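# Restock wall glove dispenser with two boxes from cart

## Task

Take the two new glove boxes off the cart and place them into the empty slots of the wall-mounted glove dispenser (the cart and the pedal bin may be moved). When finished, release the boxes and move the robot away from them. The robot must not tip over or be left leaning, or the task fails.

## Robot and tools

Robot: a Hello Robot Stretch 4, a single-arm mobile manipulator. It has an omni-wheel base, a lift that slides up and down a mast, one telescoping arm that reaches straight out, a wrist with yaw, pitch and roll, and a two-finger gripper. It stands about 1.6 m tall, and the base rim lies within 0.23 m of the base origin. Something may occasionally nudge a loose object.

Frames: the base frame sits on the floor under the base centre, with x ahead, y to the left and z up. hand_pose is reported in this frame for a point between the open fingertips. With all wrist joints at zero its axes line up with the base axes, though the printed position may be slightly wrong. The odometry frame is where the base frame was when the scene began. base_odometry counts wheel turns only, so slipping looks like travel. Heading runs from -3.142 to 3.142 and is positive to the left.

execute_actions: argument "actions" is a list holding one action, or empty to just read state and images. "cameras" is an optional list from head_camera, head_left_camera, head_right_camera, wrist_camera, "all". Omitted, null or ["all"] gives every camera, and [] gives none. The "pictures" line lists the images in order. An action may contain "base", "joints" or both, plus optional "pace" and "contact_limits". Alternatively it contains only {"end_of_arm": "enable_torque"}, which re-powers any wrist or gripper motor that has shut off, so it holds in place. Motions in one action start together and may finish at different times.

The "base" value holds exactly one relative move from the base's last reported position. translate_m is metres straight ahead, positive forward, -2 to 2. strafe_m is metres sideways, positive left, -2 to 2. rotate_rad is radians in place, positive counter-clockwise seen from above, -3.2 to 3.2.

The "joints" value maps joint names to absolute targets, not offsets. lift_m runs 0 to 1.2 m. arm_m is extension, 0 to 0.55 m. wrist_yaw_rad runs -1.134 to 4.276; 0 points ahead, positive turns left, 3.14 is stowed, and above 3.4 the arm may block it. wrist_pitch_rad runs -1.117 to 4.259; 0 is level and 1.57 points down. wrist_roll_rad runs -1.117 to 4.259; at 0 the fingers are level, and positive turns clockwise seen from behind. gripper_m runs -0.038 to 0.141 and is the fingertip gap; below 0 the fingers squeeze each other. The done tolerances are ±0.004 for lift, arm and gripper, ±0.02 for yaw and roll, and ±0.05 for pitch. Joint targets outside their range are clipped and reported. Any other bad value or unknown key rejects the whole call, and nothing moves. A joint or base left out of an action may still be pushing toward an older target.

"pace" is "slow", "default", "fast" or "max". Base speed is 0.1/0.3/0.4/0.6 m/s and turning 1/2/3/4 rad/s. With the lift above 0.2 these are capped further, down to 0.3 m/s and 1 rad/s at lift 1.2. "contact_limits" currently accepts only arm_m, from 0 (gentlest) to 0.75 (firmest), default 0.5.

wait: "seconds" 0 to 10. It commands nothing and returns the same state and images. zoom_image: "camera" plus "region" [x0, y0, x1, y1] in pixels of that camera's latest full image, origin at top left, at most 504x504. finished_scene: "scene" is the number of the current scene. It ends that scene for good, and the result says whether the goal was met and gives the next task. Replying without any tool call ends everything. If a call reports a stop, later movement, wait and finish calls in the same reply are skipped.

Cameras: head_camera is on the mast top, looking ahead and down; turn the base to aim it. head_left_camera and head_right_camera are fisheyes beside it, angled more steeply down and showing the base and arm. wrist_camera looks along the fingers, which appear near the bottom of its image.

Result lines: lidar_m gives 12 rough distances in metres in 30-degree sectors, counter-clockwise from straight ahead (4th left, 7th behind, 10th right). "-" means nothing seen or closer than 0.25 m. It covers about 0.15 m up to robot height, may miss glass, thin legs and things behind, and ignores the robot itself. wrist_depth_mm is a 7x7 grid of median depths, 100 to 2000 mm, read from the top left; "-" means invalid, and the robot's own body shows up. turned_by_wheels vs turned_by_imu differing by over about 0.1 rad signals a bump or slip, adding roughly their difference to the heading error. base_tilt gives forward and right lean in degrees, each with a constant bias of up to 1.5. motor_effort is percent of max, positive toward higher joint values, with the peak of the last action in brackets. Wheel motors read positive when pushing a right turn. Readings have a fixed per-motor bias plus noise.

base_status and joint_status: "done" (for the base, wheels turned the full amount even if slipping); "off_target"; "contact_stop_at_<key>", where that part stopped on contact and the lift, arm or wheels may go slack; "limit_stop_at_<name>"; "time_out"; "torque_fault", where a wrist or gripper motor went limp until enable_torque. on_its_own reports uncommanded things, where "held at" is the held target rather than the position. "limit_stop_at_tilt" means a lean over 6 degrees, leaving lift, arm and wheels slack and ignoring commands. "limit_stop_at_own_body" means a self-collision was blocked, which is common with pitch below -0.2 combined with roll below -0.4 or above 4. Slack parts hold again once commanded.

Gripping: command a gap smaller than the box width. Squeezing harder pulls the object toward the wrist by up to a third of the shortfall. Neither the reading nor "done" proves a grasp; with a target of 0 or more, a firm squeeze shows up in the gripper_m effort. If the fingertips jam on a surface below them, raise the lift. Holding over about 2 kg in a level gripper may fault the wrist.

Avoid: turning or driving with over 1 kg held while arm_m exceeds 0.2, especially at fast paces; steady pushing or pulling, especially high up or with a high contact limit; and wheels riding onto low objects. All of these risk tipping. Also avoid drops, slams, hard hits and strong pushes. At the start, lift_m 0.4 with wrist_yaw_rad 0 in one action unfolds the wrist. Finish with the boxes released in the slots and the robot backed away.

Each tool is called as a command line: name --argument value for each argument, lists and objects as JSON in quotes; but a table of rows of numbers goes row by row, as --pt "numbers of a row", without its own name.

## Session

execute_actions --actions '[]'

Scene clock: 0.00 s.
base_odometry: x=+0.000 y=+0.000 heading=+0.000 (m, m, rad; odometry frame)
turned_by_wheels: +0.000 (rad since the last result)
turned_by_imu: +0.000 (rad since the last result)
base_tilt: forward=-0.9 right=+0.0 (deg)
lidar_m: 2.48 2.60 1.19 1.04 1.06 1.30 1.71 1.72 2.26 2.02 1.78 1.96
base_status: not commanded
joint_positions: lift_m=+0.134 arm_m=+0.001 wrist_yaw_rad=+3.138 wrist_pitch_rad=-0.001 wrist_roll_rad=-0.002 gripper_m=+0.057
joint_status: not commanded
motor_effort: lift_m=+19 arm_m=-1 wrist_yaw_rad=+0 wrist_pitch_rad=-8 wrist_roll_rad=+0 gripper_m=-4 wheel_0=+0 wheel_1=+0 wheel_2=+0 (%)
hand_pose: x=-0.1163 y=+0.0885 z=+0.3128 quat_wxyz=(+0.002, +0.000, -0.001, +1.000) (m; base frame)
wrist_depth_mm: - 145 249 - - - 1921 / - 111 144 - - - 1229 / - 115 143 - - - 1229 / - 132 167 - - - 1205 / 201 1808 1756 1983 - - 1255 / 220 1430 209 1336 195 1308 1182 / 218 854 798 135 842 788 842
pictures: head_camera, head_left_camera, head_right_camera, wrist_camera
Images, in order (width x height): head_camera 420x560, head_left_camera 420x672, head_right_camera 420x672, wrist_camera 616x392.

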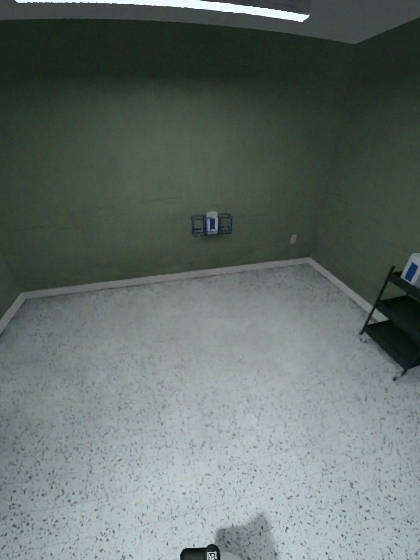

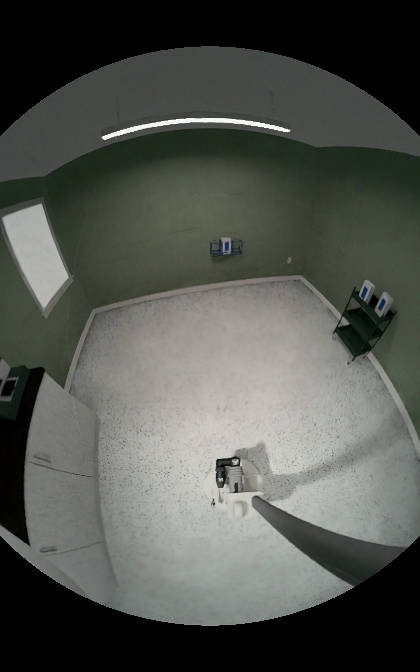

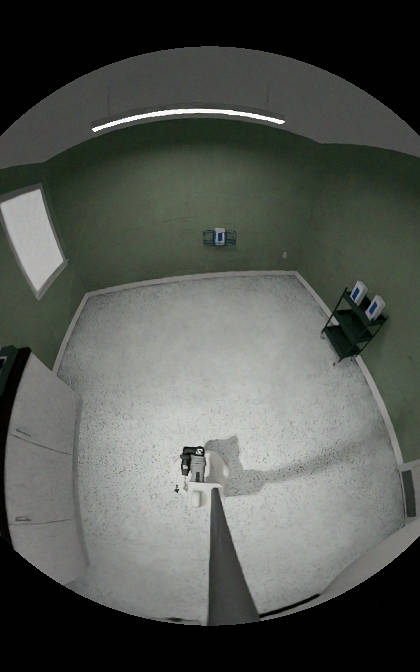

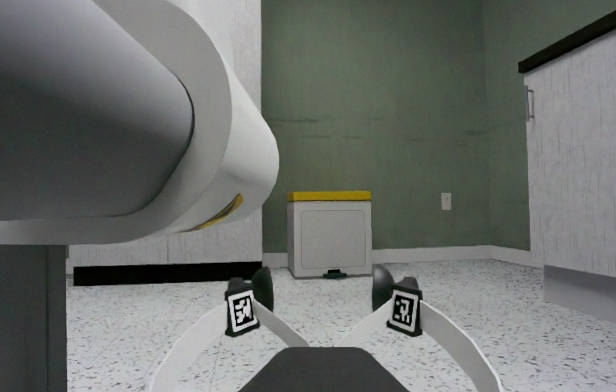

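execute_actions --actions '[{"base":{"rotate_rad":-0.8},"joints":{"lift_m":0.7,"wrist_yaw_rad":0,"gripper_m":0.14}}]' --cameras '["head_camera","wrist_camera"]'

Scene clock: 4.63 s.
base_odometry: x=+0.000 y=+0.000 heading=-0.800 (m, m, rad; odometry frame)
turned_by_wheels: -0.800 (rad since the last result)
turned_by_imu: -0.791 (rad since the last result)
base_tilt: forward=-0.9 right=+0.0 (deg)
lidar_m: 1.76 2.54 2.50 2.29 1.08 1.05 1.14 1.76 1.69 1.81 2.08 2.03
base_status: done
joint_positions: lift_m=+0.700 arm_m=+0.001 wrist_yaw_rad=+0.001 wrist_pitch_rad=-0.001 wrist_roll_rad=-0.002 gripper_m=+0.140
joint_status: all done
motor_effort: lift_m=+22(24) arm_m=-1(1) wrist_yaw_rad=-1(8) wrist_pitch_rad=-6(6) wrist_roll_rad=+0(0) gripper_m=-1(6) wheel_0=+1(9) wheel_1=+1(9) wheel_2=+1(8) (%)
hand_pose: x=+0.4604 y=-0.0873 z=+0.8781 quat_wxyz=(+1.000, -0.001, +0.000, +0.000) (m; base frame)
wrist_depth_mm: - - - - 1983 1756 1499 / - - - - 1983 1708 1464 / - - - - 1983 1618 1499 / - - - - 1921 1708 1499 / - - - - 1863 1661 1499 / - - 218 1921 1808 204 1499 / - - - 140 1808 1708 1499
pictures: head_camera, wrist_camera
Images, in order (width x height): head_camera 420x560, wrist_camera 616x392.

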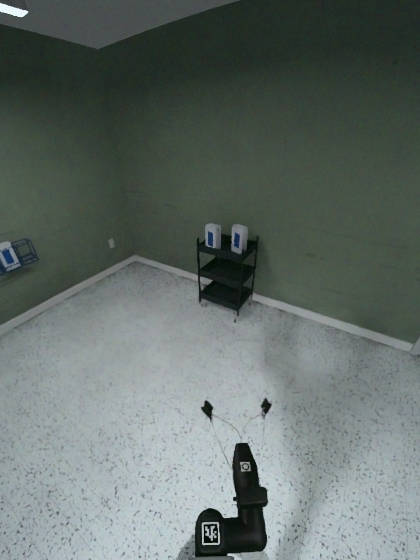

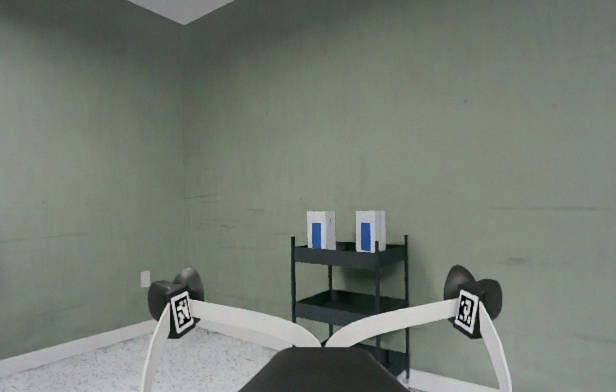

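execute_actions --actions '[{"base":{"translate_m":1.65},"pace":"fast"}]' --cameras '[]'

execute_actions --actions '[{"base":{"strafe_m":0.41},"pace":"fast"}]' --cameras '[]'

execute_actions --actions '[{"base":{"rotate_rad":-0.8}}]' --cameras '["head_camera","wrist_camera"]'

Scene clock: 15.73 s.
base_odometry: x=+1.150 y=-1.183 heading=-0.799 (m, m, rad; odometry frame)
turned_by_wheels: +0.000 (rad since the last result)
turned_by_imu: -0.007 (rad since the last result)
base_tilt: forward=-0.9 right=+0.0 (deg)
lidar_m: 0.26 1.03 1.67 1.68 2.52 2.45 2.61 2.68 2.13 0.91 0.26 0.25
base_status: done
joint_positions: lift_m=+0.700 arm_m=+0.001 wrist_yaw_rad=-0.001 wrist_pitch_rad=-0.001 wrist_roll_rad=-0.002 gripper_m=+0.140
joint_status: not commanded
motor_effort: lift_m=+21(22) arm_m=-1(1) wrist_yaw_rad=+2(5) wrist_pitch_rad=-7(6) wrist_roll_rad=+0(0) gripper_m=-2(2) wheel_0=+2(5) wheel_1=+2(9) wheel_2=+0(14) (%)
hand_pose: x=+0.4602 y=-0.0877 z=+0.8783 quat_wxyz=(+1.000, -0.001, -0.001, +0.000) (m; base frame)
wrist_depth_mm: 1138 842 661 544 469 404 364 / 1160 842 668 549 466 404 364 / 1138 854 661 544 462 404 362 / 1118 831 661 539 462 404 364 / 1118 831 654 539 436 397 362 / 1098 831 216 268 223 198 359 / 1160 831 661 136 198 218 364
pictures: none
No camera images: the call's "cameras" was empty. Leave "cameras" out to get every camera's image.

Scene clock: 17.97 s.
base_odometry: x=+1.444 y=-0.897 heading=-0.799 (m, m, rad; odometry frame)
turned_by_wheels: +0.000 (rad since the last result)
turned_by_imu: -0.002 (rad since the last result)
base_tilt: forward=-0.8 right=-0.1 (deg)
lidar_m: 0.95 1.34 1.29 1.28 2.01 2.29 2.38 3.02 2.86 0.65 0.50 0.48
base_status: done
joint_positions: lift_m=+0.700 arm_m=+0.001 wrist_yaw_rad=+0.000 wrist_pitch_rad=-0.001 wrist_roll_rad=-0.002 gripper_m=+0.140
joint_status: not commanded
motor_effort: lift_m=+21(22) arm_m=-1(1) wrist_yaw_rad=+1(3) wrist_pitch_rad=-7(6) wrist_roll_rad=+0(0) gripper_m=+0(1) wheel_0=-1(14) wheel_1=+2(14) wheel_2=+0(1) (%)
hand_pose: x=+0.4603 y=-0.0875 z=+0.8783 quat_wxyz=(+1.000, -0.001, -0.001, +0.000) (m; base frame)
wrist_depth_mm: 1118 1281 1025 842 707 609 549 / 1160 1255 1008 809 707 609 549 / 1138 1255 976 831 699 609 544 / 1138 1255 991 820 699 609 544 / 1138 1229 991 831 699 609 544 / 1138 1205 217 809 661 205 535 / 1118 1255 976 140 683 609 544
pictures: none
No camera images: the call's "cameras" was empty. Leave "cameras" out to get every camera's image.

Scene clock: 19.50 s.
base_odometry: x=+1.444 y=-0.897 heading=-1.599 (m, m, rad; odometry frame)
turned_by_wheels: -0.800 (rad since the last result)
turned_by_imu: -0.790 (rad since the last result)
base_tilt: forward=-0.9 right=+0.0 (deg)
lidar_m: 0.46 0.88 1.06 1.32 1.30 1.62 2.85 2.30 2.63 2.98 1.69 0.54
base_status: done
joint_positions: lift_m=+0.700 arm_m=+0.001 wrist_yaw_rad=+0.000 wrist_pitch_rad=-0.001 wrist_roll_rad=-0.002 gripper_m=+0.140
joint_status: not commanded
motor_effort: lift_m=+21(21) arm_m=-1(1) wrist_yaw_rad=+0(1) wrist_pitch_rad=-7(8) wrist_roll_rad=+1(0) gripper_m=-1(3) wheel_0=+3(13) wheel_1=+2(10) wheel_2=+1(8) (%)
hand_pose: x=+0.4603 y=-0.0875 z=+0.8783 quat_wxyz=(+1.000, -0.001, -0.001, +0.000) (m; base frame)
wrist_depth_mm: 640 661 683 732 759 809 820 / 640 676 683 715 750 788 831 / 634 654 691 715 750 778 820 / 627 647 691 707 741 788 820 / 634 654 676 707 723 469 820 / 627 654 217 574 473 204 831 / 627 654 597 140 530 459 809
pictures: head_camera, wrist_camera
Images, in order (width x height): head_camera 420x560, wrist_camera 616x392.

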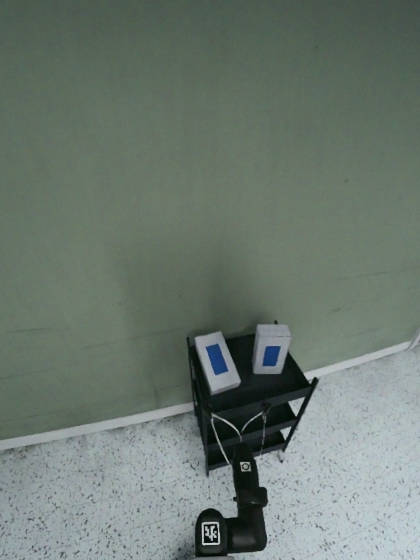

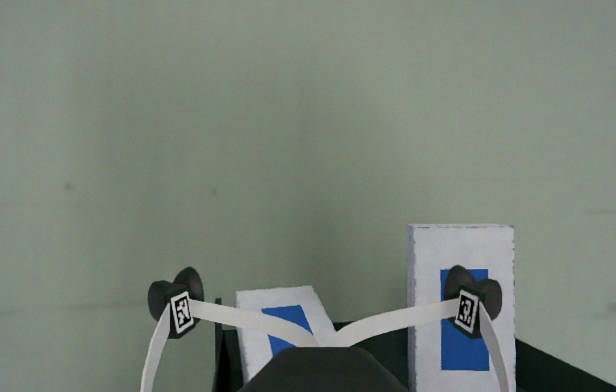

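execute_actions --actions '[{"base":{"strafe_m":-0.18},"joints":{"lift_m":0.66},"pace":"slow"}]' --cameras '[]'

execute_actions --actions '[{"joints":{"arm_m":0.15}}]' --cameras '["head_camera","wrist_camera"]'

Scene clock: 25.63 s.
base_odometry: x=+1.264 y=-0.892 heading=-1.599 (m, m, rad; odometry frame)
turned_by_wheels: +0.000 (rad since the last result)
turned_by_imu: -0.002 (rad since the last result)
base_tilt: forward=-0.9 right=+0.0 (deg)
lidar_m: 0.51 0.49 1.11 1.51 1.47 1.80 2.80 2.21 2.56 2.79 1.74 0.59
base_status: done
joint_positions: lift_m=+0.660 arm_m=+0.001 wrist_yaw_rad=+0.000 wrist_pitch_rad=-0.001 wrist_roll_rad=-0.002 gripper_m=+0.140
joint_status: all done
motor_effort: lift_m=+14(20) arm_m=-1(1) wrist_yaw_rad=+0(0) wrist_pitch_rad=-5(8) wrist_roll_rad=+0(0) gripper_m=-1(3) wheel_0=+5(5) wheel_1=-4(10) wheel_2=+0(0) (%)
hand_pose: x=+0.4603 y=-0.0875 z=+0.8389 quat_wxyz=(+1.000, -0.001, -0.001, +0.000) (m; base frame)
wrist_depth_mm: 676 691 732 768 788 831 878 / 661 707 741 768 798 842 878 / 668 699 732 759 788 831 854 / 668 691 732 759 788 831 866 / 668 683 723 473 778 820 866 / 661 459 216 477 466 204 878 / 466 392 492 141 455 353 854
pictures: none
No camera images: the call's "cameras" was empty. Leave "cameras" out to get every camera's image.

Scene clock: 27.13 s.
base_odometry: x=+1.264 y=-0.892 heading=-1.599 (m, m, rad; odometry frame)
turned_by_wheels: +0.000 (rad since the last result)
turned_by_imu: -0.001 (rad since the last result)
base_tilt: forward=-0.8 right=+0.0 (deg)
lidar_m: 0.50 0.51 1.12 1.50 1.44 1.80 2.81 2.22 2.59 2.80 1.74 0.59
base_status: not commanded
joint_positions: lift_m=+0.660 arm_m=+0.149 wrist_yaw_rad=+0.000 wrist_pitch_rad=-0.001 wrist_roll_rad=-0.002 gripper_m=+0.140
joint_status: all done
motor_effort: lift_m=+14(14) arm_m=+4(4) wrist_yaw_rad=-1(0) wrist_pitch_rad=-8(7) wrist_roll_rad=-1(1) gripper_m=+1(1) wheel_0=+5(5) wheel_1=-4(4) wheel_2=+0(0) (%)
hand_pose: x=+0.6086 y=-0.0874 z=+0.8388 quat_wxyz=(+1.000, -0.001, +0.000, +0.000) (m; base frame)
wrist_depth_mm: 539 559 580 615 640 676 707 / 544 554 585 609 640 668 699 / 535 564 574 609 634 668 699 / 539 554 574 329 647 668 699 / 525 554 574 327 627 661 699 / 442 382 216 325 319 204 691 / 322 332 484 140 364 654 691
pictures: head_camera, wrist_camera
Images, in order (width x height): head_camera 420x560, wrist_camera 616x392.

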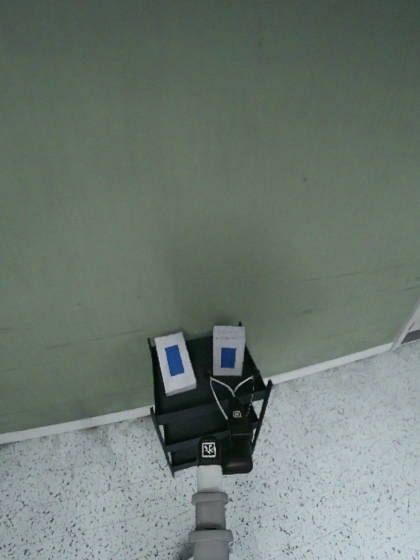

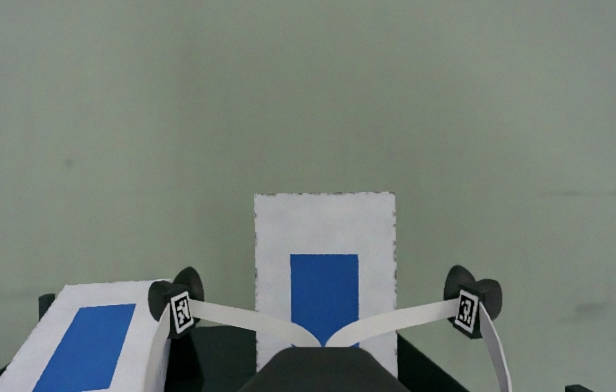

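execute_actions --actions '[{"joints":{"arm_m":0.295}}]' --cameras '[]'

execute_actions --actions '[{"joints":{"gripper_m":0.07}}]' --cameras '[]'

execute_actions --actions '[{"joints":{"lift_m":0.78}}]' --cameras '[]'

execute_actions --actions '[{"joints":{"arm_m":0.0}}]' --cameras '["head_camera"]'

Scene clock: 31.27 s.
base_odometry: x=+1.264 y=-0.892 heading=-1.599 (m, m, rad; odometry frame)
turned_by_wheels: +0.000 (rad since the last result)
turned_by_imu: -0.002 (rad since the last result)
base_tilt: forward=-0.8 right=+0.0 (deg)
lidar_m: 0.52 0.51 1.10 1.49 1.47 1.82 2.79 2.23 2.62 2.79 1.76 0.58
base_status: not commanded
joint_positions: lift_m=+0.660 arm_m=+0.294 wrist_yaw_rad=-0.001 wrist_pitch_rad=-0.001 wrist_roll_rad=-0.002 gripper_m=+0.140
joint_status: all done
motor_effort: lift_m=+14(14) arm_m=+5(5) wrist_yaw_rad=+2(2) wrist_pitch_rad=-5(6) wrist_roll_rad=-1(0) gripper_m=-1(0) wheel_0=+5(5) wheel_1=-4(5) wheel_2=+0(0) (%)
hand_pose: x=+0.7535 y=-0.0876 z=+0.8388 quat_wxyz=(+1.000, -0.001, +0.000, +0.000) (m; base frame)
wrist_depth_mm: 410 430 442 462 488 512 539 / 413 424 449 466 484 517 539 / 404 421 442 459 480 504 535 / 404 424 436 202 195 508 525 / 407 424 204 198 191 504 530 / 402 415 198 192 188 201 525 / 267 342 198 138 185 496 521
pictures: none
No camera images: the call's "cameras" was empty. Leave "cameras" out to get every camera's image.

Scene clock: 33.00 s.
base_odometry: x=+1.264 y=-0.892 heading=-1.599 (m, m, rad; odometry frame)
turned_by_wheels: +0.000 (rad since the last result)
turned_by_imu: -0.001 (rad since the last result)
base_tilt: forward=-0.9 right=+0.0 (deg)
lidar_m: 0.49 0.50 1.13 1.49 1.46 1.80 2.81 2.23 2.57 2.82 1.74 0.59
base_status: not commanded
joint_positions: lift_m=+0.660 arm_m=+0.294 wrist_yaw_rad=-0.002 wrist_pitch_rad=+0.000 wrist_roll_rad=-0.002 gripper_m=+0.071
joint_status: all done
motor_effort: lift_m=+15(14) arm_m=+5(5) wrist_yaw_rad=+5(4) wrist_pitch_rad=-7(8) wrist_roll_rad=+0(1) gripper_m=-26(29) wheel_0=+5(5) wheel_1=-4(5) wheel_2=+0(0) (%)
hand_pose: x=+0.7534 y=-0.0879 z=+0.8386 quat_wxyz=(+1.000, -0.001, +0.000, -0.001) (m; base frame)
wrist_depth_mm: 413 430 449 469 488 512 539 / 410 427 439 469 496 512 535 / 407 424 442 466 484 517 530 / 402 424 195 189 183 508 525 / 404 424 192 187 181 504 521 / 402 418 189 186 181 190 525 / 267 338 189 131 176 492 521
pictures: none
No camera images: the call's "cameras" was empty. Leave "cameras" out to get every camera's image.

Scene clock: 34.53 s.
base_odometry: x=+1.264 y=-0.892 heading=-1.599 (m, m, rad; odometry frame)
turned_by_wheels: +0.000 (rad since the last result)
turned_by_imu: -0.001 (rad since the last result)
base_tilt: forward=-0.8 right=+0.0 (deg)
lidar_m: 0.50 0.52 1.11 1.47 1.47 1.82 2.80 2.20 2.59 2.80 1.74 0.56
base_status: not commanded
joint_positions: lift_m=+0.780 arm_m=+0.294 wrist_yaw_rad=+0.000 wrist_pitch_rad=+0.005 wrist_roll_rad=-0.002 gripper_m=+0.071
joint_status: all done
on_its_own: wrist_pitch_rad is at rest, and its effort (-24) is outside its rest range (-23 to +23)
motor_effort: lift_m=+24(28) arm_m=+4(5) wrist_yaw_rad=+0(5) wrist_pitch_rad=-24(26) wrist_roll_rad=+1(1) gripper_m=-24(27) wheel_0=+4(5) wheel_1=-4(4) wheel_2=+0(0) (%)
hand_pose: x=+0.7536 y=-0.0874 z=+0.9563 quat_wxyz=(+1.000, -0.001, +0.003, +0.000) (m; base frame)
wrist_depth_mm: 404 424 445 462 480 508 539 / 404 424 445 462 484 512 530 / 410 421 439 455 480 508 525 / 404 421 197 191 186 504 530 / 404 424 193 188 183 500 530 / 402 421 189 185 180 197 521 / 404 413 188 130 177 496 517
pictures: none
No camera images: the call's "cameras" was empty. Leave "cameras" out to get every camera's image.

Scene clock: 36.53 s.
base_odometry: x=+1.264 y=-0.892 heading=-1.599 (m, m, rad; odometry frame)
turned_by_wheels: +0.000 (rad since the last result)
turned_by_imu: -0.001 (rad since the last result)
base_tilt: forward=-0.8 right=+0.0 (deg)
lidar_m: 0.40 0.52 1.11 1.50 1.48 1.83 2.81 2.21 2.60 2.80 1.76 0.40
base_status: not commanded
joint_positions: lift_m=+0.780 arm_m=+0.002 wrist_yaw_rad=+0.000 wrist_pitch_rad=+0.005 wrist_roll_rad=-0.002 gripper_m=+0.071
joint_status: all done
on_its_own: wrist_pitch_rad is at rest, and its effort (-25) is outside its rest range (-23 to +23)
motor_effort: lift_m=+25(24) arm_m=-5(5) wrist_yaw_rad=+0(1) wrist_pitch_rad=-25(25) wrist_roll_rad=+1(0) gripper_m=-30(28) wheel_0=+5(5) wheel_1=-4(5) wheel_2=+0(0) (%)
hand_pose: x=+0.4609 y=-0.0875 z=+0.9562 quat_wxyz=(+1.000, -0.001, +0.003, +0.000) (m; base frame)
wrist_depth_mm: 676 707 741 759 798 842 866 / 668 699 741 759 809 842 854 / 668 699 723 750 788 820 866 / 668 699 196 191 186 820 891 / 668 699 193 188 183 831 878 / 661 683 189 186 180 196 878 / 668 517 188 130 176 809 866
pictures: head_camera
Images, in order (width x height): head_camera 420x560.

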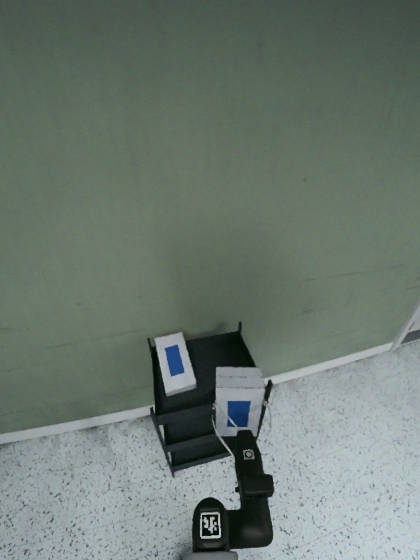

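execute_actions --actions '[{"base":{"translate_m":-0.3}}]' --cameras '[]'

execute_actions --actions '[{"base":{"rotate_rad":1.84},"pace":"slow"}]' --cameras '[]'

execute_actions --actions '[{"base":{"strafe_m":0.35}}]' --cameras '[]'

execute_actions --actions '[{"base":{"translate_m":0.45}}]' --cameras '["head_camera"]'

Scene clock: 44.83 s.
base_odometry: x=+1.273 y=-0.592 heading=-1.599 (m, m, rad; odometry frame)
turned_by_wheels: -0.001 (rad since the last result)
turned_by_imu: -0.002 (rad since the last result)
base_tilt: forward=-0.9 right=+0.0 (deg)
lidar_m: 0.39 1.22 1.44 1.34 1.34 1.71 2.51 1.93 2.28 2.84 2.29 0.39
base_status: done
joint_positions: lift_m=+0.780 arm_m=+0.002 wrist_yaw_rad=+0.000 wrist_pitch_rad=+0.005 wrist_roll_rad=-0.002 gripper_m=+0.071
joint_status: not commanded
on_its_own: wrist_pitch_rad is at rest, and its effort (-25) is outside its rest range (-23 to +23)
motor_effort: lift_m=+24(24) arm_m=-5(4) wrist_yaw_rad=+0(1) wrist_pitch_rad=-25(24) wrist_roll_rad=+0(1) gripper_m=-24(28) wheel_0=-4(8) wheel_1=-3(9) wheel_2=+0(11) (%)
hand_pose: x=+0.4609 y=-0.0874 z=+0.9562 quat_wxyz=(+1.000, -0.001, +0.003, +0.000) (m; base frame)
wrist_depth_mm: 931 976 1025 1078 1118 1160 1229 / 917 991 1025 1060 1118 1182 1205 / 931 976 1008 1078 1118 1160 1229 / 946 976 197 191 186 1182 1205 / 931 976 193 189 183 1138 1182 / 946 960 189 185 180 196 1205 / 931 960 189 130 177 1160 1229
pictures: none
No camera images: the call's "cameras" was empty. Leave "cameras" out to get every camera's image.

Scene clock: 47.97 s.
base_odometry: x=+1.273 y=-0.592 heading=+0.240 (m, m, rad; odometry frame)
turned_by_wheels: +1.839 (rad since the last result)
turned_by_imu: +1.813 (rad since the last result)
base_tilt: forward=-0.9 right=+0.0 (deg)
lidar_m: 0.39 1.43 2.16 1.95 1.98 2.82 2.84 1.69 0.81 0.79 1.28 0.42
base_status: done
joint_positions: lift_m=+0.780 arm_m=+0.002 wrist_yaw_rad=+0.000 wrist_pitch_rad=+0.005 wrist_roll_rad=-0.002 gripper_m=+0.071
joint_status: not commanded
on_its_own: wrist_pitch_rad is at rest, and its effort (-26) is outside its rest range (-23 to +23)
motor_effort: lift_m=+24(24) arm_m=-5(4) wrist_yaw_rad=-1(2) wrist_pitch_rad=-26(23) wrist_roll_rad=+0(0) gripper_m=-27(31) wheel_0=-3(8) wheel_1=-4(9) wheel_2=-3(8) (%)
hand_pose: x=+0.4610 y=-0.0873 z=+0.9562 quat_wxyz=(+1.000, -0.001, +0.003, +0.000) (m; base frame)
wrist_depth_mm: 1336 1308 1281 1255 1229 1229 1205 / 1308 1308 1281 1281 1182 1182 1205 / 1308 1336 1308 1255 1205 1229 1182 / 1366 1281 196 191 186 1229 1205 / 1366 1281 193 189 183 1205 1182 / 1281 1336 189 185 180 196 1182 / 1308 1281 188 130 176 1182 1160
pictures: none
No camera images: the call's "cameras" was empty. Leave "cameras" out to get every camera's image.

Scene clock: 50.47 s.
base_odometry: x=+1.190 y=-0.252 heading=+0.240 (m, m, rad; odometry frame)
turned_by_wheels: +0.000 (rad since the last result)
turned_by_imu: -0.002 (rad since the last result)
base_tilt: forward=-0.9 right=-0.1 (deg)
lidar_m: 0.39 1.54 2.16 1.58 1.62 2.29 2.83 2.17 1.20 1.14 1.65 0.41
base_status: done
joint_positions: lift_m=+0.780 arm_m=+0.002 wrist_yaw_rad=+0.000 wrist_pitch_rad=+0.005 wrist_roll_rad=-0.002 gripper_m=+0.071
joint_status: not commanded
on_its_own: wrist_pitch_rad is at rest, and its effort (-24) is outside its rest range (-23 to +23)
motor_effort: lift_m=+24(25) arm_m=-4(4) wrist_yaw_rad=-1(1) wrist_pitch_rad=-24(25) wrist_roll_rad=-1(0) gripper_m=-29(29) wheel_0=-2(12) wheel_1=+3(11) wheel_2=+0(3) (%)
hand_pose: x=+0.4609 y=-0.0874 z=+0.9562 quat_wxyz=(+1.000, -0.001, +0.003, +0.000) (m; base frame)
wrist_depth_mm: 1336 1366 1281 1281 1255 1229 1205 / 1336 1336 1336 1308 1255 1205 1205 / 1397 1336 1308 1281 1229 1229 1205 / 1366 1281 196 191 186 1205 1182 / 1336 1308 193 189 183 1205 1229 / 1366 1366 190 185 180 196 1229 / 1366 1281 187 130 176 1229 1205
pictures: none
No camera images: the call's "cameras" was empty. Leave "cameras" out to get every camera's image.

Scene clock: 53.43 s.
base_odometry: x=+1.627 y=-0.145 heading=+0.240 (m, m, rad; odometry frame)
turned_by_wheels: +0.000 (rad since the last result)
turned_by_imu: -0.002 (rad since the last result)
base_tilt: forward=-0.8 right=+0.0 (deg)
lidar_m: 0.39 1.06 1.51 2.10 1.77 2.30 3.30 2.19 1.23 1.56 1.39 0.41
base_status: done
joint_positions: lift_m=+0.780 arm_m=+0.002 wrist_yaw_rad=+0.000 wrist_pitch_rad=+0.005 wrist_roll_rad=-0.002 gripper_m=+0.071
joint_status: not commanded
on_its_own: wrist_pitch_rad is at rest, and its effort (-25) is outside its rest range (-23 to +23)
motor_effort: lift_m=+24(24) arm_m=-4(4) wrist_yaw_rad=+0(1) wrist_pitch_rad=-25(25) wrist_roll_rad=+0(1) gripper_m=-27(26) wheel_0=+4(7) wheel_1=+4(9) wheel_2=-2(12) (%)
hand_pose: x=+0.4609 y=-0.0874 z=+0.9562 quat_wxyz=(+1.000, -0.001, +0.003, +0.000) (m; base frame)
wrist_depth_mm: 866 854 831 820 798 778 768 / 854 842 831 820 798 768 778 / 842 831 831 798 798 788 759 / 842 842 196 191 186 788 778 / 866 842 195 189 183 778 759 / 854 842 189 185 180 196 759 / 866 831 187 130 176 759 759
pictures: head_camera
Images, in order (width x height): head_camera 420x560.

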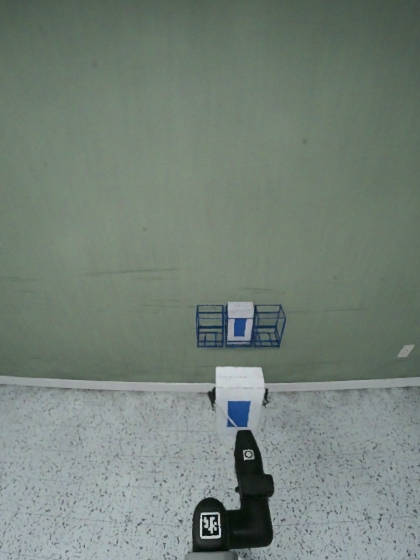

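execute_actions --actions '[{"base":{"strafe_m":0.14}}]' --cameras '["head_camera","wrist_camera"]'

Scene clock: 61.03 s.
base_odometry: x=+1.593 y=-0.009 heading=+0.240 (m, m, rad; odometry frame)
turned_by_wheels: +0.000 (rad since the last result)
turned_by_imu: -0.002 (rad since the last result)
base_tilt: forward=-0.8 right=+0.0 (deg)
lidar_m: 0.40 1.06 1.54 1.95 1.63 2.07 3.33 2.37 1.35 1.71 1.41 0.38
base_status: done
joint_positions: lift_m=+0.780 arm_m=+0.002 wrist_yaw_rad=+0.000 wrist_pitch_rad=+0.005 wrist_roll_rad=-0.002 gripper_m=+0.071
joint_status: not commanded
motor_effort: lift_m=+24(25) arm_m=-5(4) wrist_yaw_rad=-1(2) wrist_pitch_rad=-23(24) wrist_roll_rad=-1(0) gripper_m=-24(28) wheel_0=-1(13) wheel_1=+1(11) wheel_2=+0(1) (%)
hand_pose: x=+0.4609 y=-0.0874 z=+0.9562 quat_wxyz=(+1.000, -0.001, +0.003, +0.000) (m; base frame)
wrist_depth_mm: 878 866 831 831 798 778 768 / 878 842 820 831 809 788 768 / 866 842 831 820 798 788 778 / 854 854 196 191 185 788 778 / 854 854 193 187 182 778 778 / 866 842 189 186 181 196 759 / 842 820 187 131 177 699 768
pictures: head_camera, wrist_camera
Images, in order (width x height): head_camera 420x560, wrist_camera 616x392.

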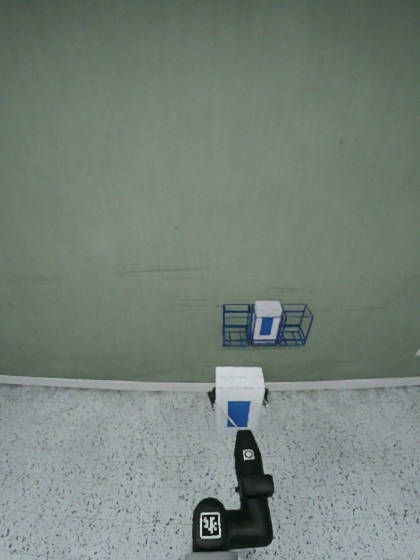

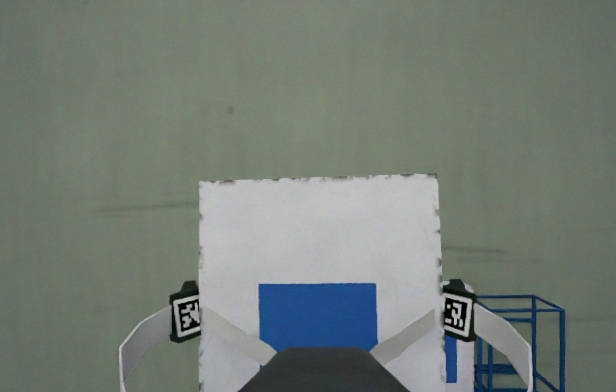

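execute_actions --actions '[{"base":{"translate_m":0.3},"joints":{"lift_m":0.84}}]' --cameras '["head_camera","wrist_camera"]'

zoom_image --camera "head_camera" --region '[160,280,380,460]'

Scene clock: 67.33 s.
base_odometry: x=+1.885 y=+0.062 heading=+0.241 (m, m, rad; odometry frame)
turned_by_wheels: +0.000 (rad since the last result)
turned_by_imu: -0.003 (rad since the last result)
base_tilt: forward=-0.8 right=+0.0 (deg)
lidar_m: 0.39 0.76 1.09 1.97 1.78 2.07 3.65 2.37 1.48 1.73 1.01 0.42
base_status: done
joint_positions: lift_m=+0.840 arm_m=+0.002 wrist_yaw_rad=+0.000 wrist_pitch_rad=+0.005 wrist_roll_rad=-0.002 gripper_m=+0.071
joint_status: all done
motor_effort: lift_m=+24(28) arm_m=-4(4) wrist_yaw_rad=+0(1) wrist_pitch_rad=-23(25) wrist_roll_rad=+0(0) gripper_m=-28(29) wheel_0=+3(14) wheel_1=+4(8) wheel_2=-2(11) (%)
hand_pose: x=+0.4609 y=-0.0874 z=+1.0162 quat_wxyz=(+1.000, -0.001, +0.003, +0.000) (m; base frame)
wrist_depth_mm: 549 530 521 512 504 492 492 / 539 530 525 512 508 496 484 / 535 535 521 512 500 496 484 / 539 530 197 191 185 488 484 / 544 525 193 189 183 492 480 / 539 535 189 185 181 196 480 / 539 521 187 130 177 488 484
pictures: head_camera, wrist_camera
Images, in order (width x height): head_camera 420x560, wrist_camera 616x392.

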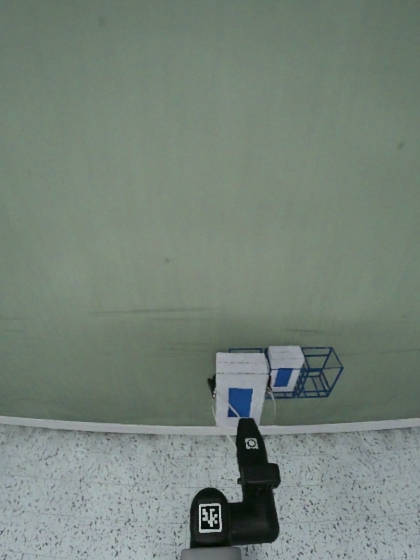

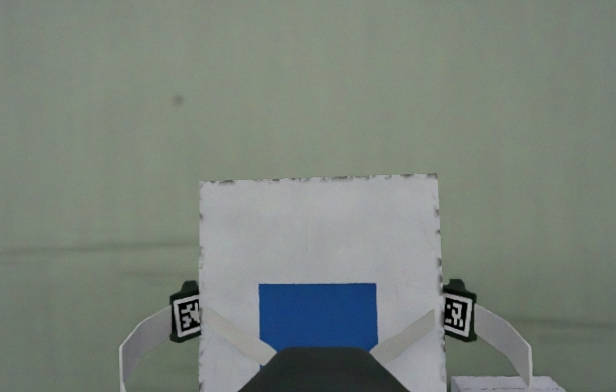

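Region (160, 280, 380, 460) of head_camera's 420x560 image, scaled by 2.291, with more detail than that image has; it fills the top 412 rows of this view, and the rest is white.

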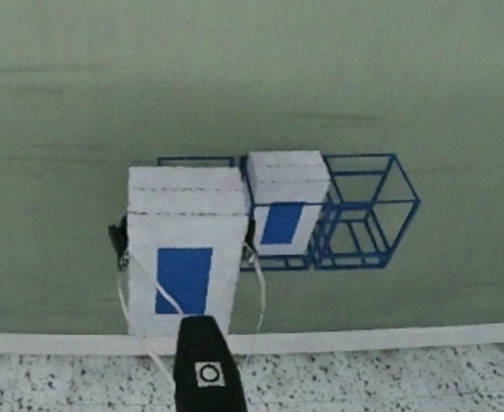

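execute_actions --actions '[{"base":{"strafe_m":-0.07},"joints":{"arm_m":0.2},"pace":"slow"}]' --cameras '["head_camera","wrist_camera"]'

zoom_image --camera "head_camera" --region '[160,280,380,460]'

Scene clock: 75.07 s.
base_odometry: x=+1.901 y=-0.006 heading=+0.241 (m, m, rad; odometry frame)
turned_by_wheels: +0.000 (rad since the last result)
turned_by_imu: -0.002 (rad since the last result)
base_tilt: forward=-0.8 right=-0.1 (deg)
lidar_m: 0.60 0.75 1.09 2.01 1.86 2.15 3.63 2.31 1.44 1.65 0.96 0.63
base_status: done
joint_positions: lift_m=+0.840 arm_m=+0.199 wrist_yaw_rad=+0.000 wrist_pitch_rad=+0.005 wrist_roll_rad=-0.002 gripper_m=+0.071
joint_status: all done
on_its_own: wrist_pitch_rad is at rest, and its effort (-25) is outside its rest range (-23 to +23)
motor_effort: lift_m=+24(24) arm_m=+5(6) wrist_yaw_rad=+0(0) wrist_pitch_rad=-25(25) wrist_roll_rad=+0(1) gripper_m=-28(22) wheel_0=+5(8) wheel_1=-4(7) wheel_2=+0(0) (%)
hand_pose: x=+0.6586 y=-0.0874 z=+1.0162 quat_wxyz=(+1.000, -0.001, +0.003, +0.000) (m; base frame)
wrist_depth_mm: 327 322 315 309 303 297 294 / 327 320 315 307 301 297 293 / 325 320 314 309 301 294 291 / 325 320 196 190 186 297 291 / 325 320 193 188 183 294 289 / 324 317 189 185 181 196 289 / 324 317 188 130 176 296 291
pictures: head_camera, wrist_camera
Images, in order (width x height): head_camera 420x560, wrist_camera 616x392.

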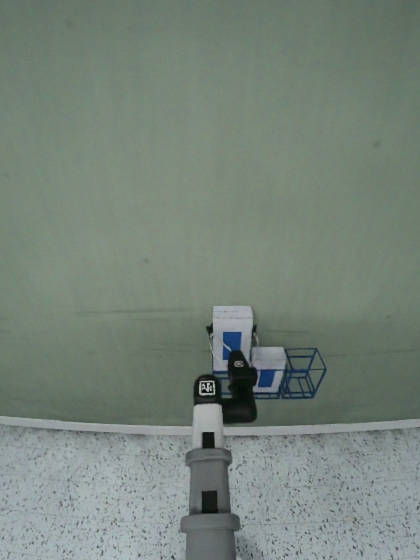

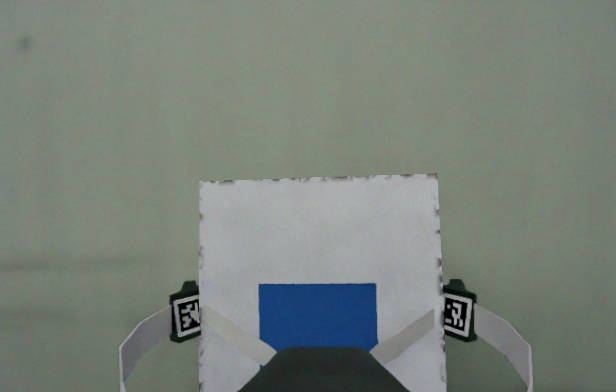

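Region (160, 280, 380, 460) of head_camera's 420x560 image, scaled by 2.291, with more detail than that image has; it fills the top 412 rows of this view, and the rest is white.

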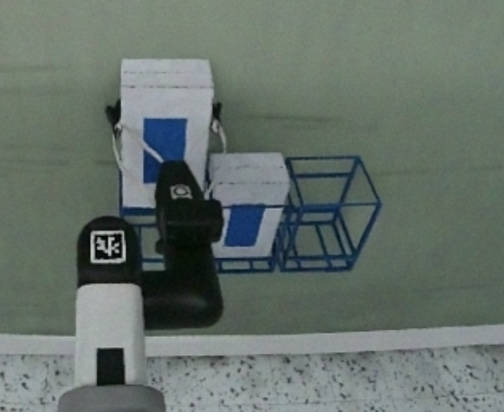

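execute_actions --actions '[{"joints":{"arm_m":0.228},"pace":"slow"}]' --cameras '[]'

execute_actions --actions '[{"joints":{"lift_m":0.76},"pace":"slow"}]' --cameras '["head_camera","wrist_camera"]'

zoom_image --camera "head_camera" --region '[160,280,380,460]'

Scene clock: 78.83 s.
base_odometry: x=+1.901 y=-0.006 heading=+0.241 (m, m, rad; odometry frame)
turned_by_wheels: +0.000 (rad since the last result)
turned_by_imu: -0.002 (rad since the last result)
base_tilt: forward=-0.8 right=-0.1 (deg)
lidar_m: 0.61 0.76 1.08 2.02 1.85 2.14 3.65 2.26 1.41 1.65 1.01 0.61
base_status: not commanded
joint_positions: lift_m=+0.840 arm_m=+0.227 wrist_yaw_rad=+0.000 wrist_pitch_rad=+0.005 wrist_roll_rad=-0.002 gripper_m=+0.071
joint_status: all done
on_its_own: wrist_pitch_rad is at rest, and its effort (-24) is outside its rest range (-23 to +23)
motor_effort: lift_m=+24(24) arm_m=+5(5) wrist_yaw_rad=+0(0) wrist_pitch_rad=-24(26) wrist_roll_rad=+0(1) gripper_m=-29(27) wheel_0=+5(5) wheel_1=-4(4) wheel_2=+0(0) (%)
hand_pose: x=+0.6866 y=-0.0874 z=+1.0162 quat_wxyz=(+1.000, -0.001, +0.003, +0.000) (m; base frame)
wrist_depth_mm: 297 293 286 282 274 268 266 / 298 290 286 279 273 268 265 / 297 290 286 279 274 268 266 / 296 291 196 191 186 267 264 / 297 289 193 187 183 267 263 / 296 289 189 185 181 195 264 / 293 287 187 130 176 266 262
pictures: none
No camera images: the call's "cameras" was empty. Leave "cameras" out to get every camera's image.

Scene clock: 80.67 s.
base_odometry: x=+1.901 y=-0.006 heading=+0.240 (m, m, rad; odometry frame)
turned_by_wheels: +0.000 (rad since the last result)
turned_by_imu: -0.001 (rad since the last result)
base_tilt: forward=-0.9 right=+0.0 (deg)
lidar_m: 0.62 0.73 1.10 1.98 1.85 2.17 3.66 2.28 1.45 1.66 1.02 0.66
base_status: not commanded
joint_positions: lift_m=+0.760 arm_m=+0.228 wrist_yaw_rad=-0.001 wrist_pitch_rad=+0.005 wrist_roll_rad=-0.002 gripper_m=+0.071
joint_status: all done
on_its_own: wrist_pitch_rad is at rest, and its effort (-25) is outside its rest range (-23 to +23)
motor_effort: lift_m=+20(26) arm_m=+2(5) wrist_yaw_rad=+2(7) wrist_pitch_rad=-25(77) wrist_roll_rad=+3(1) gripper_m=-27(28) wheel_0=+0(5) wheel_1=-4(4) wheel_2=-1(3) (%)
hand_pose: x=+0.6869 y=-0.0876 z=+0.9365 quat_wxyz=(+1.000, -0.001, +0.003, +0.000) (m; base frame)
wrist_depth_mm: 297 289 285 279 273 268 265 / 297 290 285 278 274 268 266 / 296 291 283 279 276 270 265 / 296 289 195 190 185 268 264 / 296 289 192 187 182 266 263 / 294 289 189 185 181 196 264 / 293 287 189 130 177 266 263
pictures: head_camera, wrist_camera
Images, in order (width x height): head_camera 420x560, wrist_camera 616x392.

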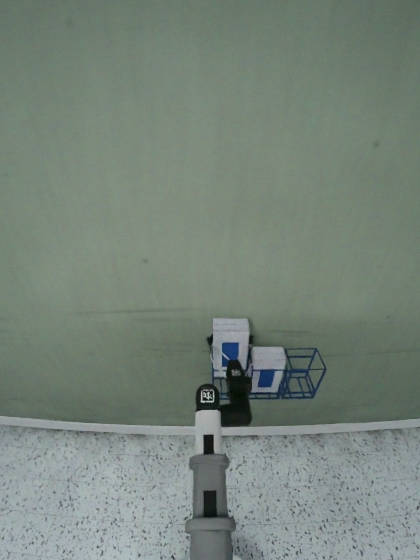

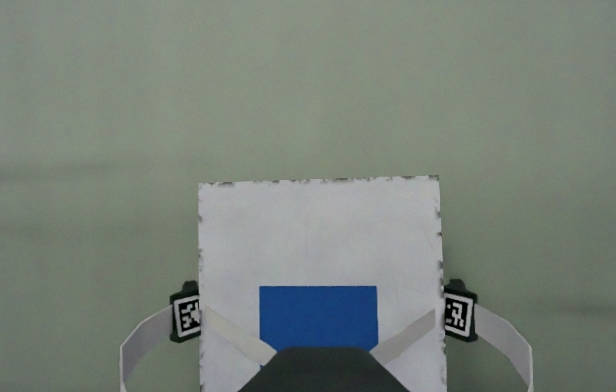

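Region (160, 280, 380, 460) of head_camera's 420x560 image, scaled by 2.291, with more detail than that image has; it fills the top 412 rows of this view, and the rest is white.

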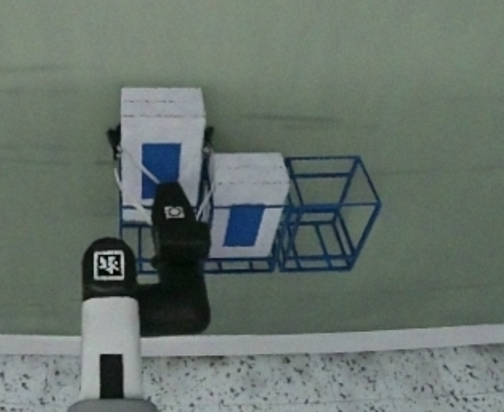

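execute_actions --actions '[{"joints":{"lift_m":0.70},"pace":"slow"}]' --cameras '[]'

execute_actions --actions '[{"joints":{"gripper_m":0.14}}]' --cameras '["head_camera","wrist_camera"]'

zoom_image --camera "head_camera" --region '[160,280,380,460]'

Scene clock: 84.27 s.
base_odometry: x=+1.901 y=-0.006 heading=+0.240 (m, m, rad; odometry frame)
turned_by_wheels: +0.000 (rad since the last result)
turned_by_imu: -0.001 (rad since the last result)
base_tilt: forward=-0.9 right=+0.0 (deg)
lidar_m: 0.62 0.75 1.06 2.03 1.86 2.18 3.65 2.28 1.45 1.65 1.03 0.64
base_status: not commanded
joint_positions: lift_m=+0.700 arm_m=+0.228 wrist_yaw_rad=-0.001 wrist_pitch_rad=+0.005 wrist_roll_rad=-0.002 gripper_m=+0.071
joint_status: all done
on_its_own: wrist_pitch_rad is at rest, and its effort (-24) is outside its rest range (-23 to +23)
motor_effort: lift_m=+16(26) arm_m=+2(2) wrist_yaw_rad=+2(2) wrist_pitch_rad=-24(26) wrist_roll_rad=+0(1) gripper_m=-24(28) wheel_0=+0(0) wheel_1=-4(3) wheel_2=-1(1) (%)
hand_pose: x=+0.6869 y=-0.0877 z=+0.8770 quat_wxyz=(+1.000, -0.001, +0.002, +0.000) (m; base frame)
wrist_depth_mm: 297 291 286 279 276 270 266 / 296 291 286 281 273 270 266 / 296 289 286 278 274 270 266 / 296 290 195 190 183 268 265 / 294 289 191 186 182 268 265 / 294 287 189 185 180 190 264 / 291 286 187 131 177 200 204
pictures: none
No camera images: the call's "cameras" was empty. Leave "cameras" out to get every camera's image.

Scene clock: 86.00 s.
base_odometry: x=+1.901 y=-0.006 heading=+0.240 (m, m, rad; odometry frame)
turned_by_wheels: +0.000 (rad since the last result)
turned_by_imu: -0.001 (rad since the last result)
base_tilt: forward=-0.9 right=+0.0 (deg)
lidar_m: 0.60 0.76 1.07 2.03 1.83 2.17 3.64 2.28 1.43 1.66 0.98 0.63
base_status: not commanded
joint_positions: lift_m=+0.700 arm_m=+0.228 wrist_yaw_rad=-0.001 wrist_pitch_rad=+0.000 wrist_roll_rad=-0.002 gripper_m=+0.140
joint_status: all done
motor_effort: lift_m=+16(16) arm_m=+2(2) wrist_yaw_rad=+1(3) wrist_pitch_rad=-8(25) wrist_roll_rad=+1(1) gripper_m=-1(23) wheel_0=+0(0) wheel_1=-4(3) wheel_2=-1(1) (%)
hand_pose: x=+0.6869 y=-0.0876 z=+0.8785 quat_wxyz=(+1.000, -0.001, +0.000, +0.000) (m; base frame)
wrist_depth_mm: 297 293 287 282 278 272 267 / 296 293 286 279 274 270 265 / 298 293 285 279 276 270 265 / 296 289 285 279 272 268 264 / 293 289 282 278 274 268 265 / 294 289 213 213 210 204 263 / 293 287 281 141 202 230 215
pictures: head_camera, wrist_camera
Images, in order (width x height): head_camera 420x560, wrist_camera 616x392.

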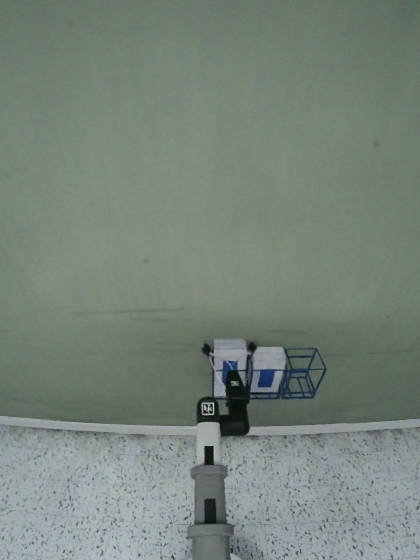

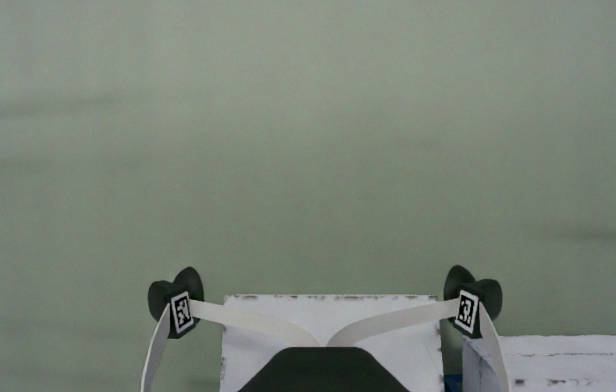

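Region (160, 280, 380, 460) of head_camera's 420x560 image, scaled by 2.291, with more detail than that image has; it fills the top 412 rows of this view, and the rest is white.

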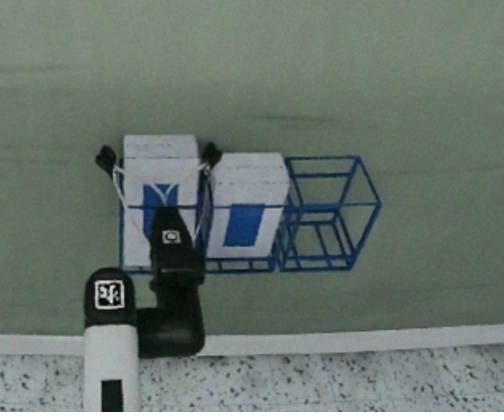

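execute_actions --actions '[{"joints":{"arm_m":0.0,"gripper_m":0.0,"lift_m":0.62},"pace":"slow"}]' --cameras '["head_camera","wrist_camera"]'

Scene clock: 95.27 s.
base_odometry: x=+1.901 y=-0.006 heading=+0.241 (m, m, rad; odometry frame)
turned_by_wheels: +0.000 (rad since the last result)
turned_by_imu: -0.003 (rad since the last result)
base_tilt: forward=-0.8 right=+0.0 (deg)
lidar_m: 0.59 0.75 1.09 2.03 1.86 2.16 3.64 2.30 1.43 1.64 1.01 0.63
base_status: not commanded
joint_positions: lift_m=+0.620 arm_m=+0.002 wrist_yaw_rad=+0.000 wrist_pitch_rad=-0.001 wrist_roll_rad=-0.002 gripper_m=+0.000
joint_status: all done
motor_effort: lift_m=+18(15) arm_m=-4(13) wrist_yaw_rad=-1(30) wrist_pitch_rad=-9(59) wrist_roll_rad=+1(16) gripper_m=-6(8) wheel_0=+1(1) wheel_1=-3(3) wheel_2=+0(4) (%)
hand_pose: x=+0.4610 y=-0.0874 z=+0.7985 quat_wxyz=(+1.000, -0.001, +0.000, +0.000) (m; base frame)
wrist_depth_mm: 544 535 521 512 500 492 484 / 544 535 521 512 500 492 480 / 539 535 525 508 500 488 484 / 535 525 517 439 496 488 484 / 544 530 512 421 410 404 477 / 539 521 512 195 189 404 477 / 535 521 512 145 397 399 469
pictures: head_camera, wrist_camera
Images, in order (width x height): head_camera 420x560, wrist_camera 616x392.

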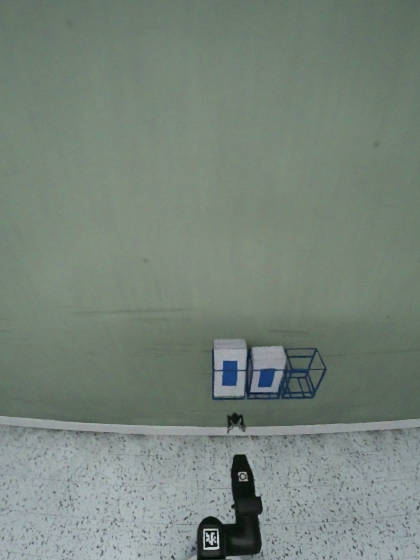

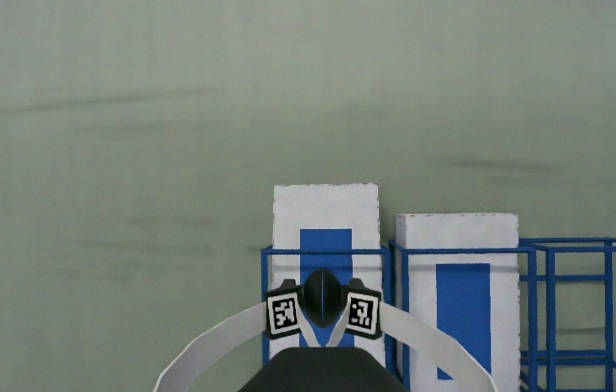

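execute_actions --actions '[{"joints":{"lift_m":0.45},"base":{"translate_m":-0.08}}]' --cameras '["wrist_camera"]'

Scene clock: 98.20 s.
base_odometry: x=+1.824 y=-0.025 heading=+0.240 (m, m, rad; odometry frame)
turned_by_wheels: +0.000 (rad since the last result)
turned_by_imu: -0.001 (rad since the last result)
base_tilt: forward=-0.8 right=+0.0 (deg)
lidar_m: 0.68 0.82 1.21 2.02 1.82 2.14 3.58 2.30 1.41 1.65 1.11 0.71
base_status: done
joint_positions: lift_m=+0.450 arm_m=+0.002 wrist_yaw_rad=+0.000 wrist_pitch_rad=-0.001 wrist_roll_rad=-0.002 gripper_m=+0.000
joint_status: all done
motor_effort: lift_m=+14(15) arm_m=-5(5) wrist_yaw_rad=+0(1) wrist_pitch_rad=-7(9) wrist_roll_rad=+1(0) gripper_m=-9(5) wheel_0=-3(6) wheel_1=-4(8) wheel_2=+1(10) (%)
hand_pose: x=+0.4610 y=-0.0874 z=+0.6288 quat_wxyz=(+1.000, -0.001, +0.000, +0.000) (m; base frame)
wrist_depth_mm: 627 621 609 603 580 574 564 / 634 621 597 521 580 569 564 / 621 621 603 500 492 488 559 / 615 621 597 484 492 488 564 / 621 615 591 585 488 484 554 / 627 609 591 196 189 559 554 / 615 603 591 145 569 559 549
pictures: wrist_camera
Images, in order (width x height): wrist_camera 616x392.

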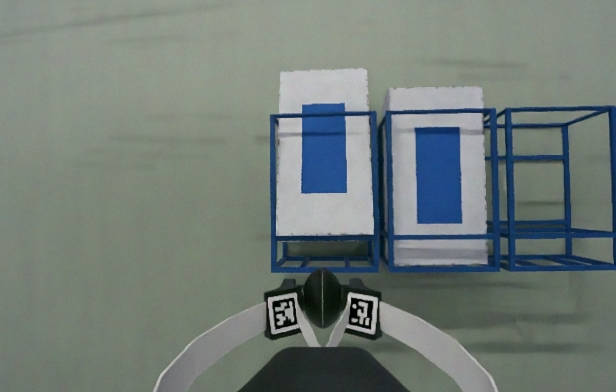

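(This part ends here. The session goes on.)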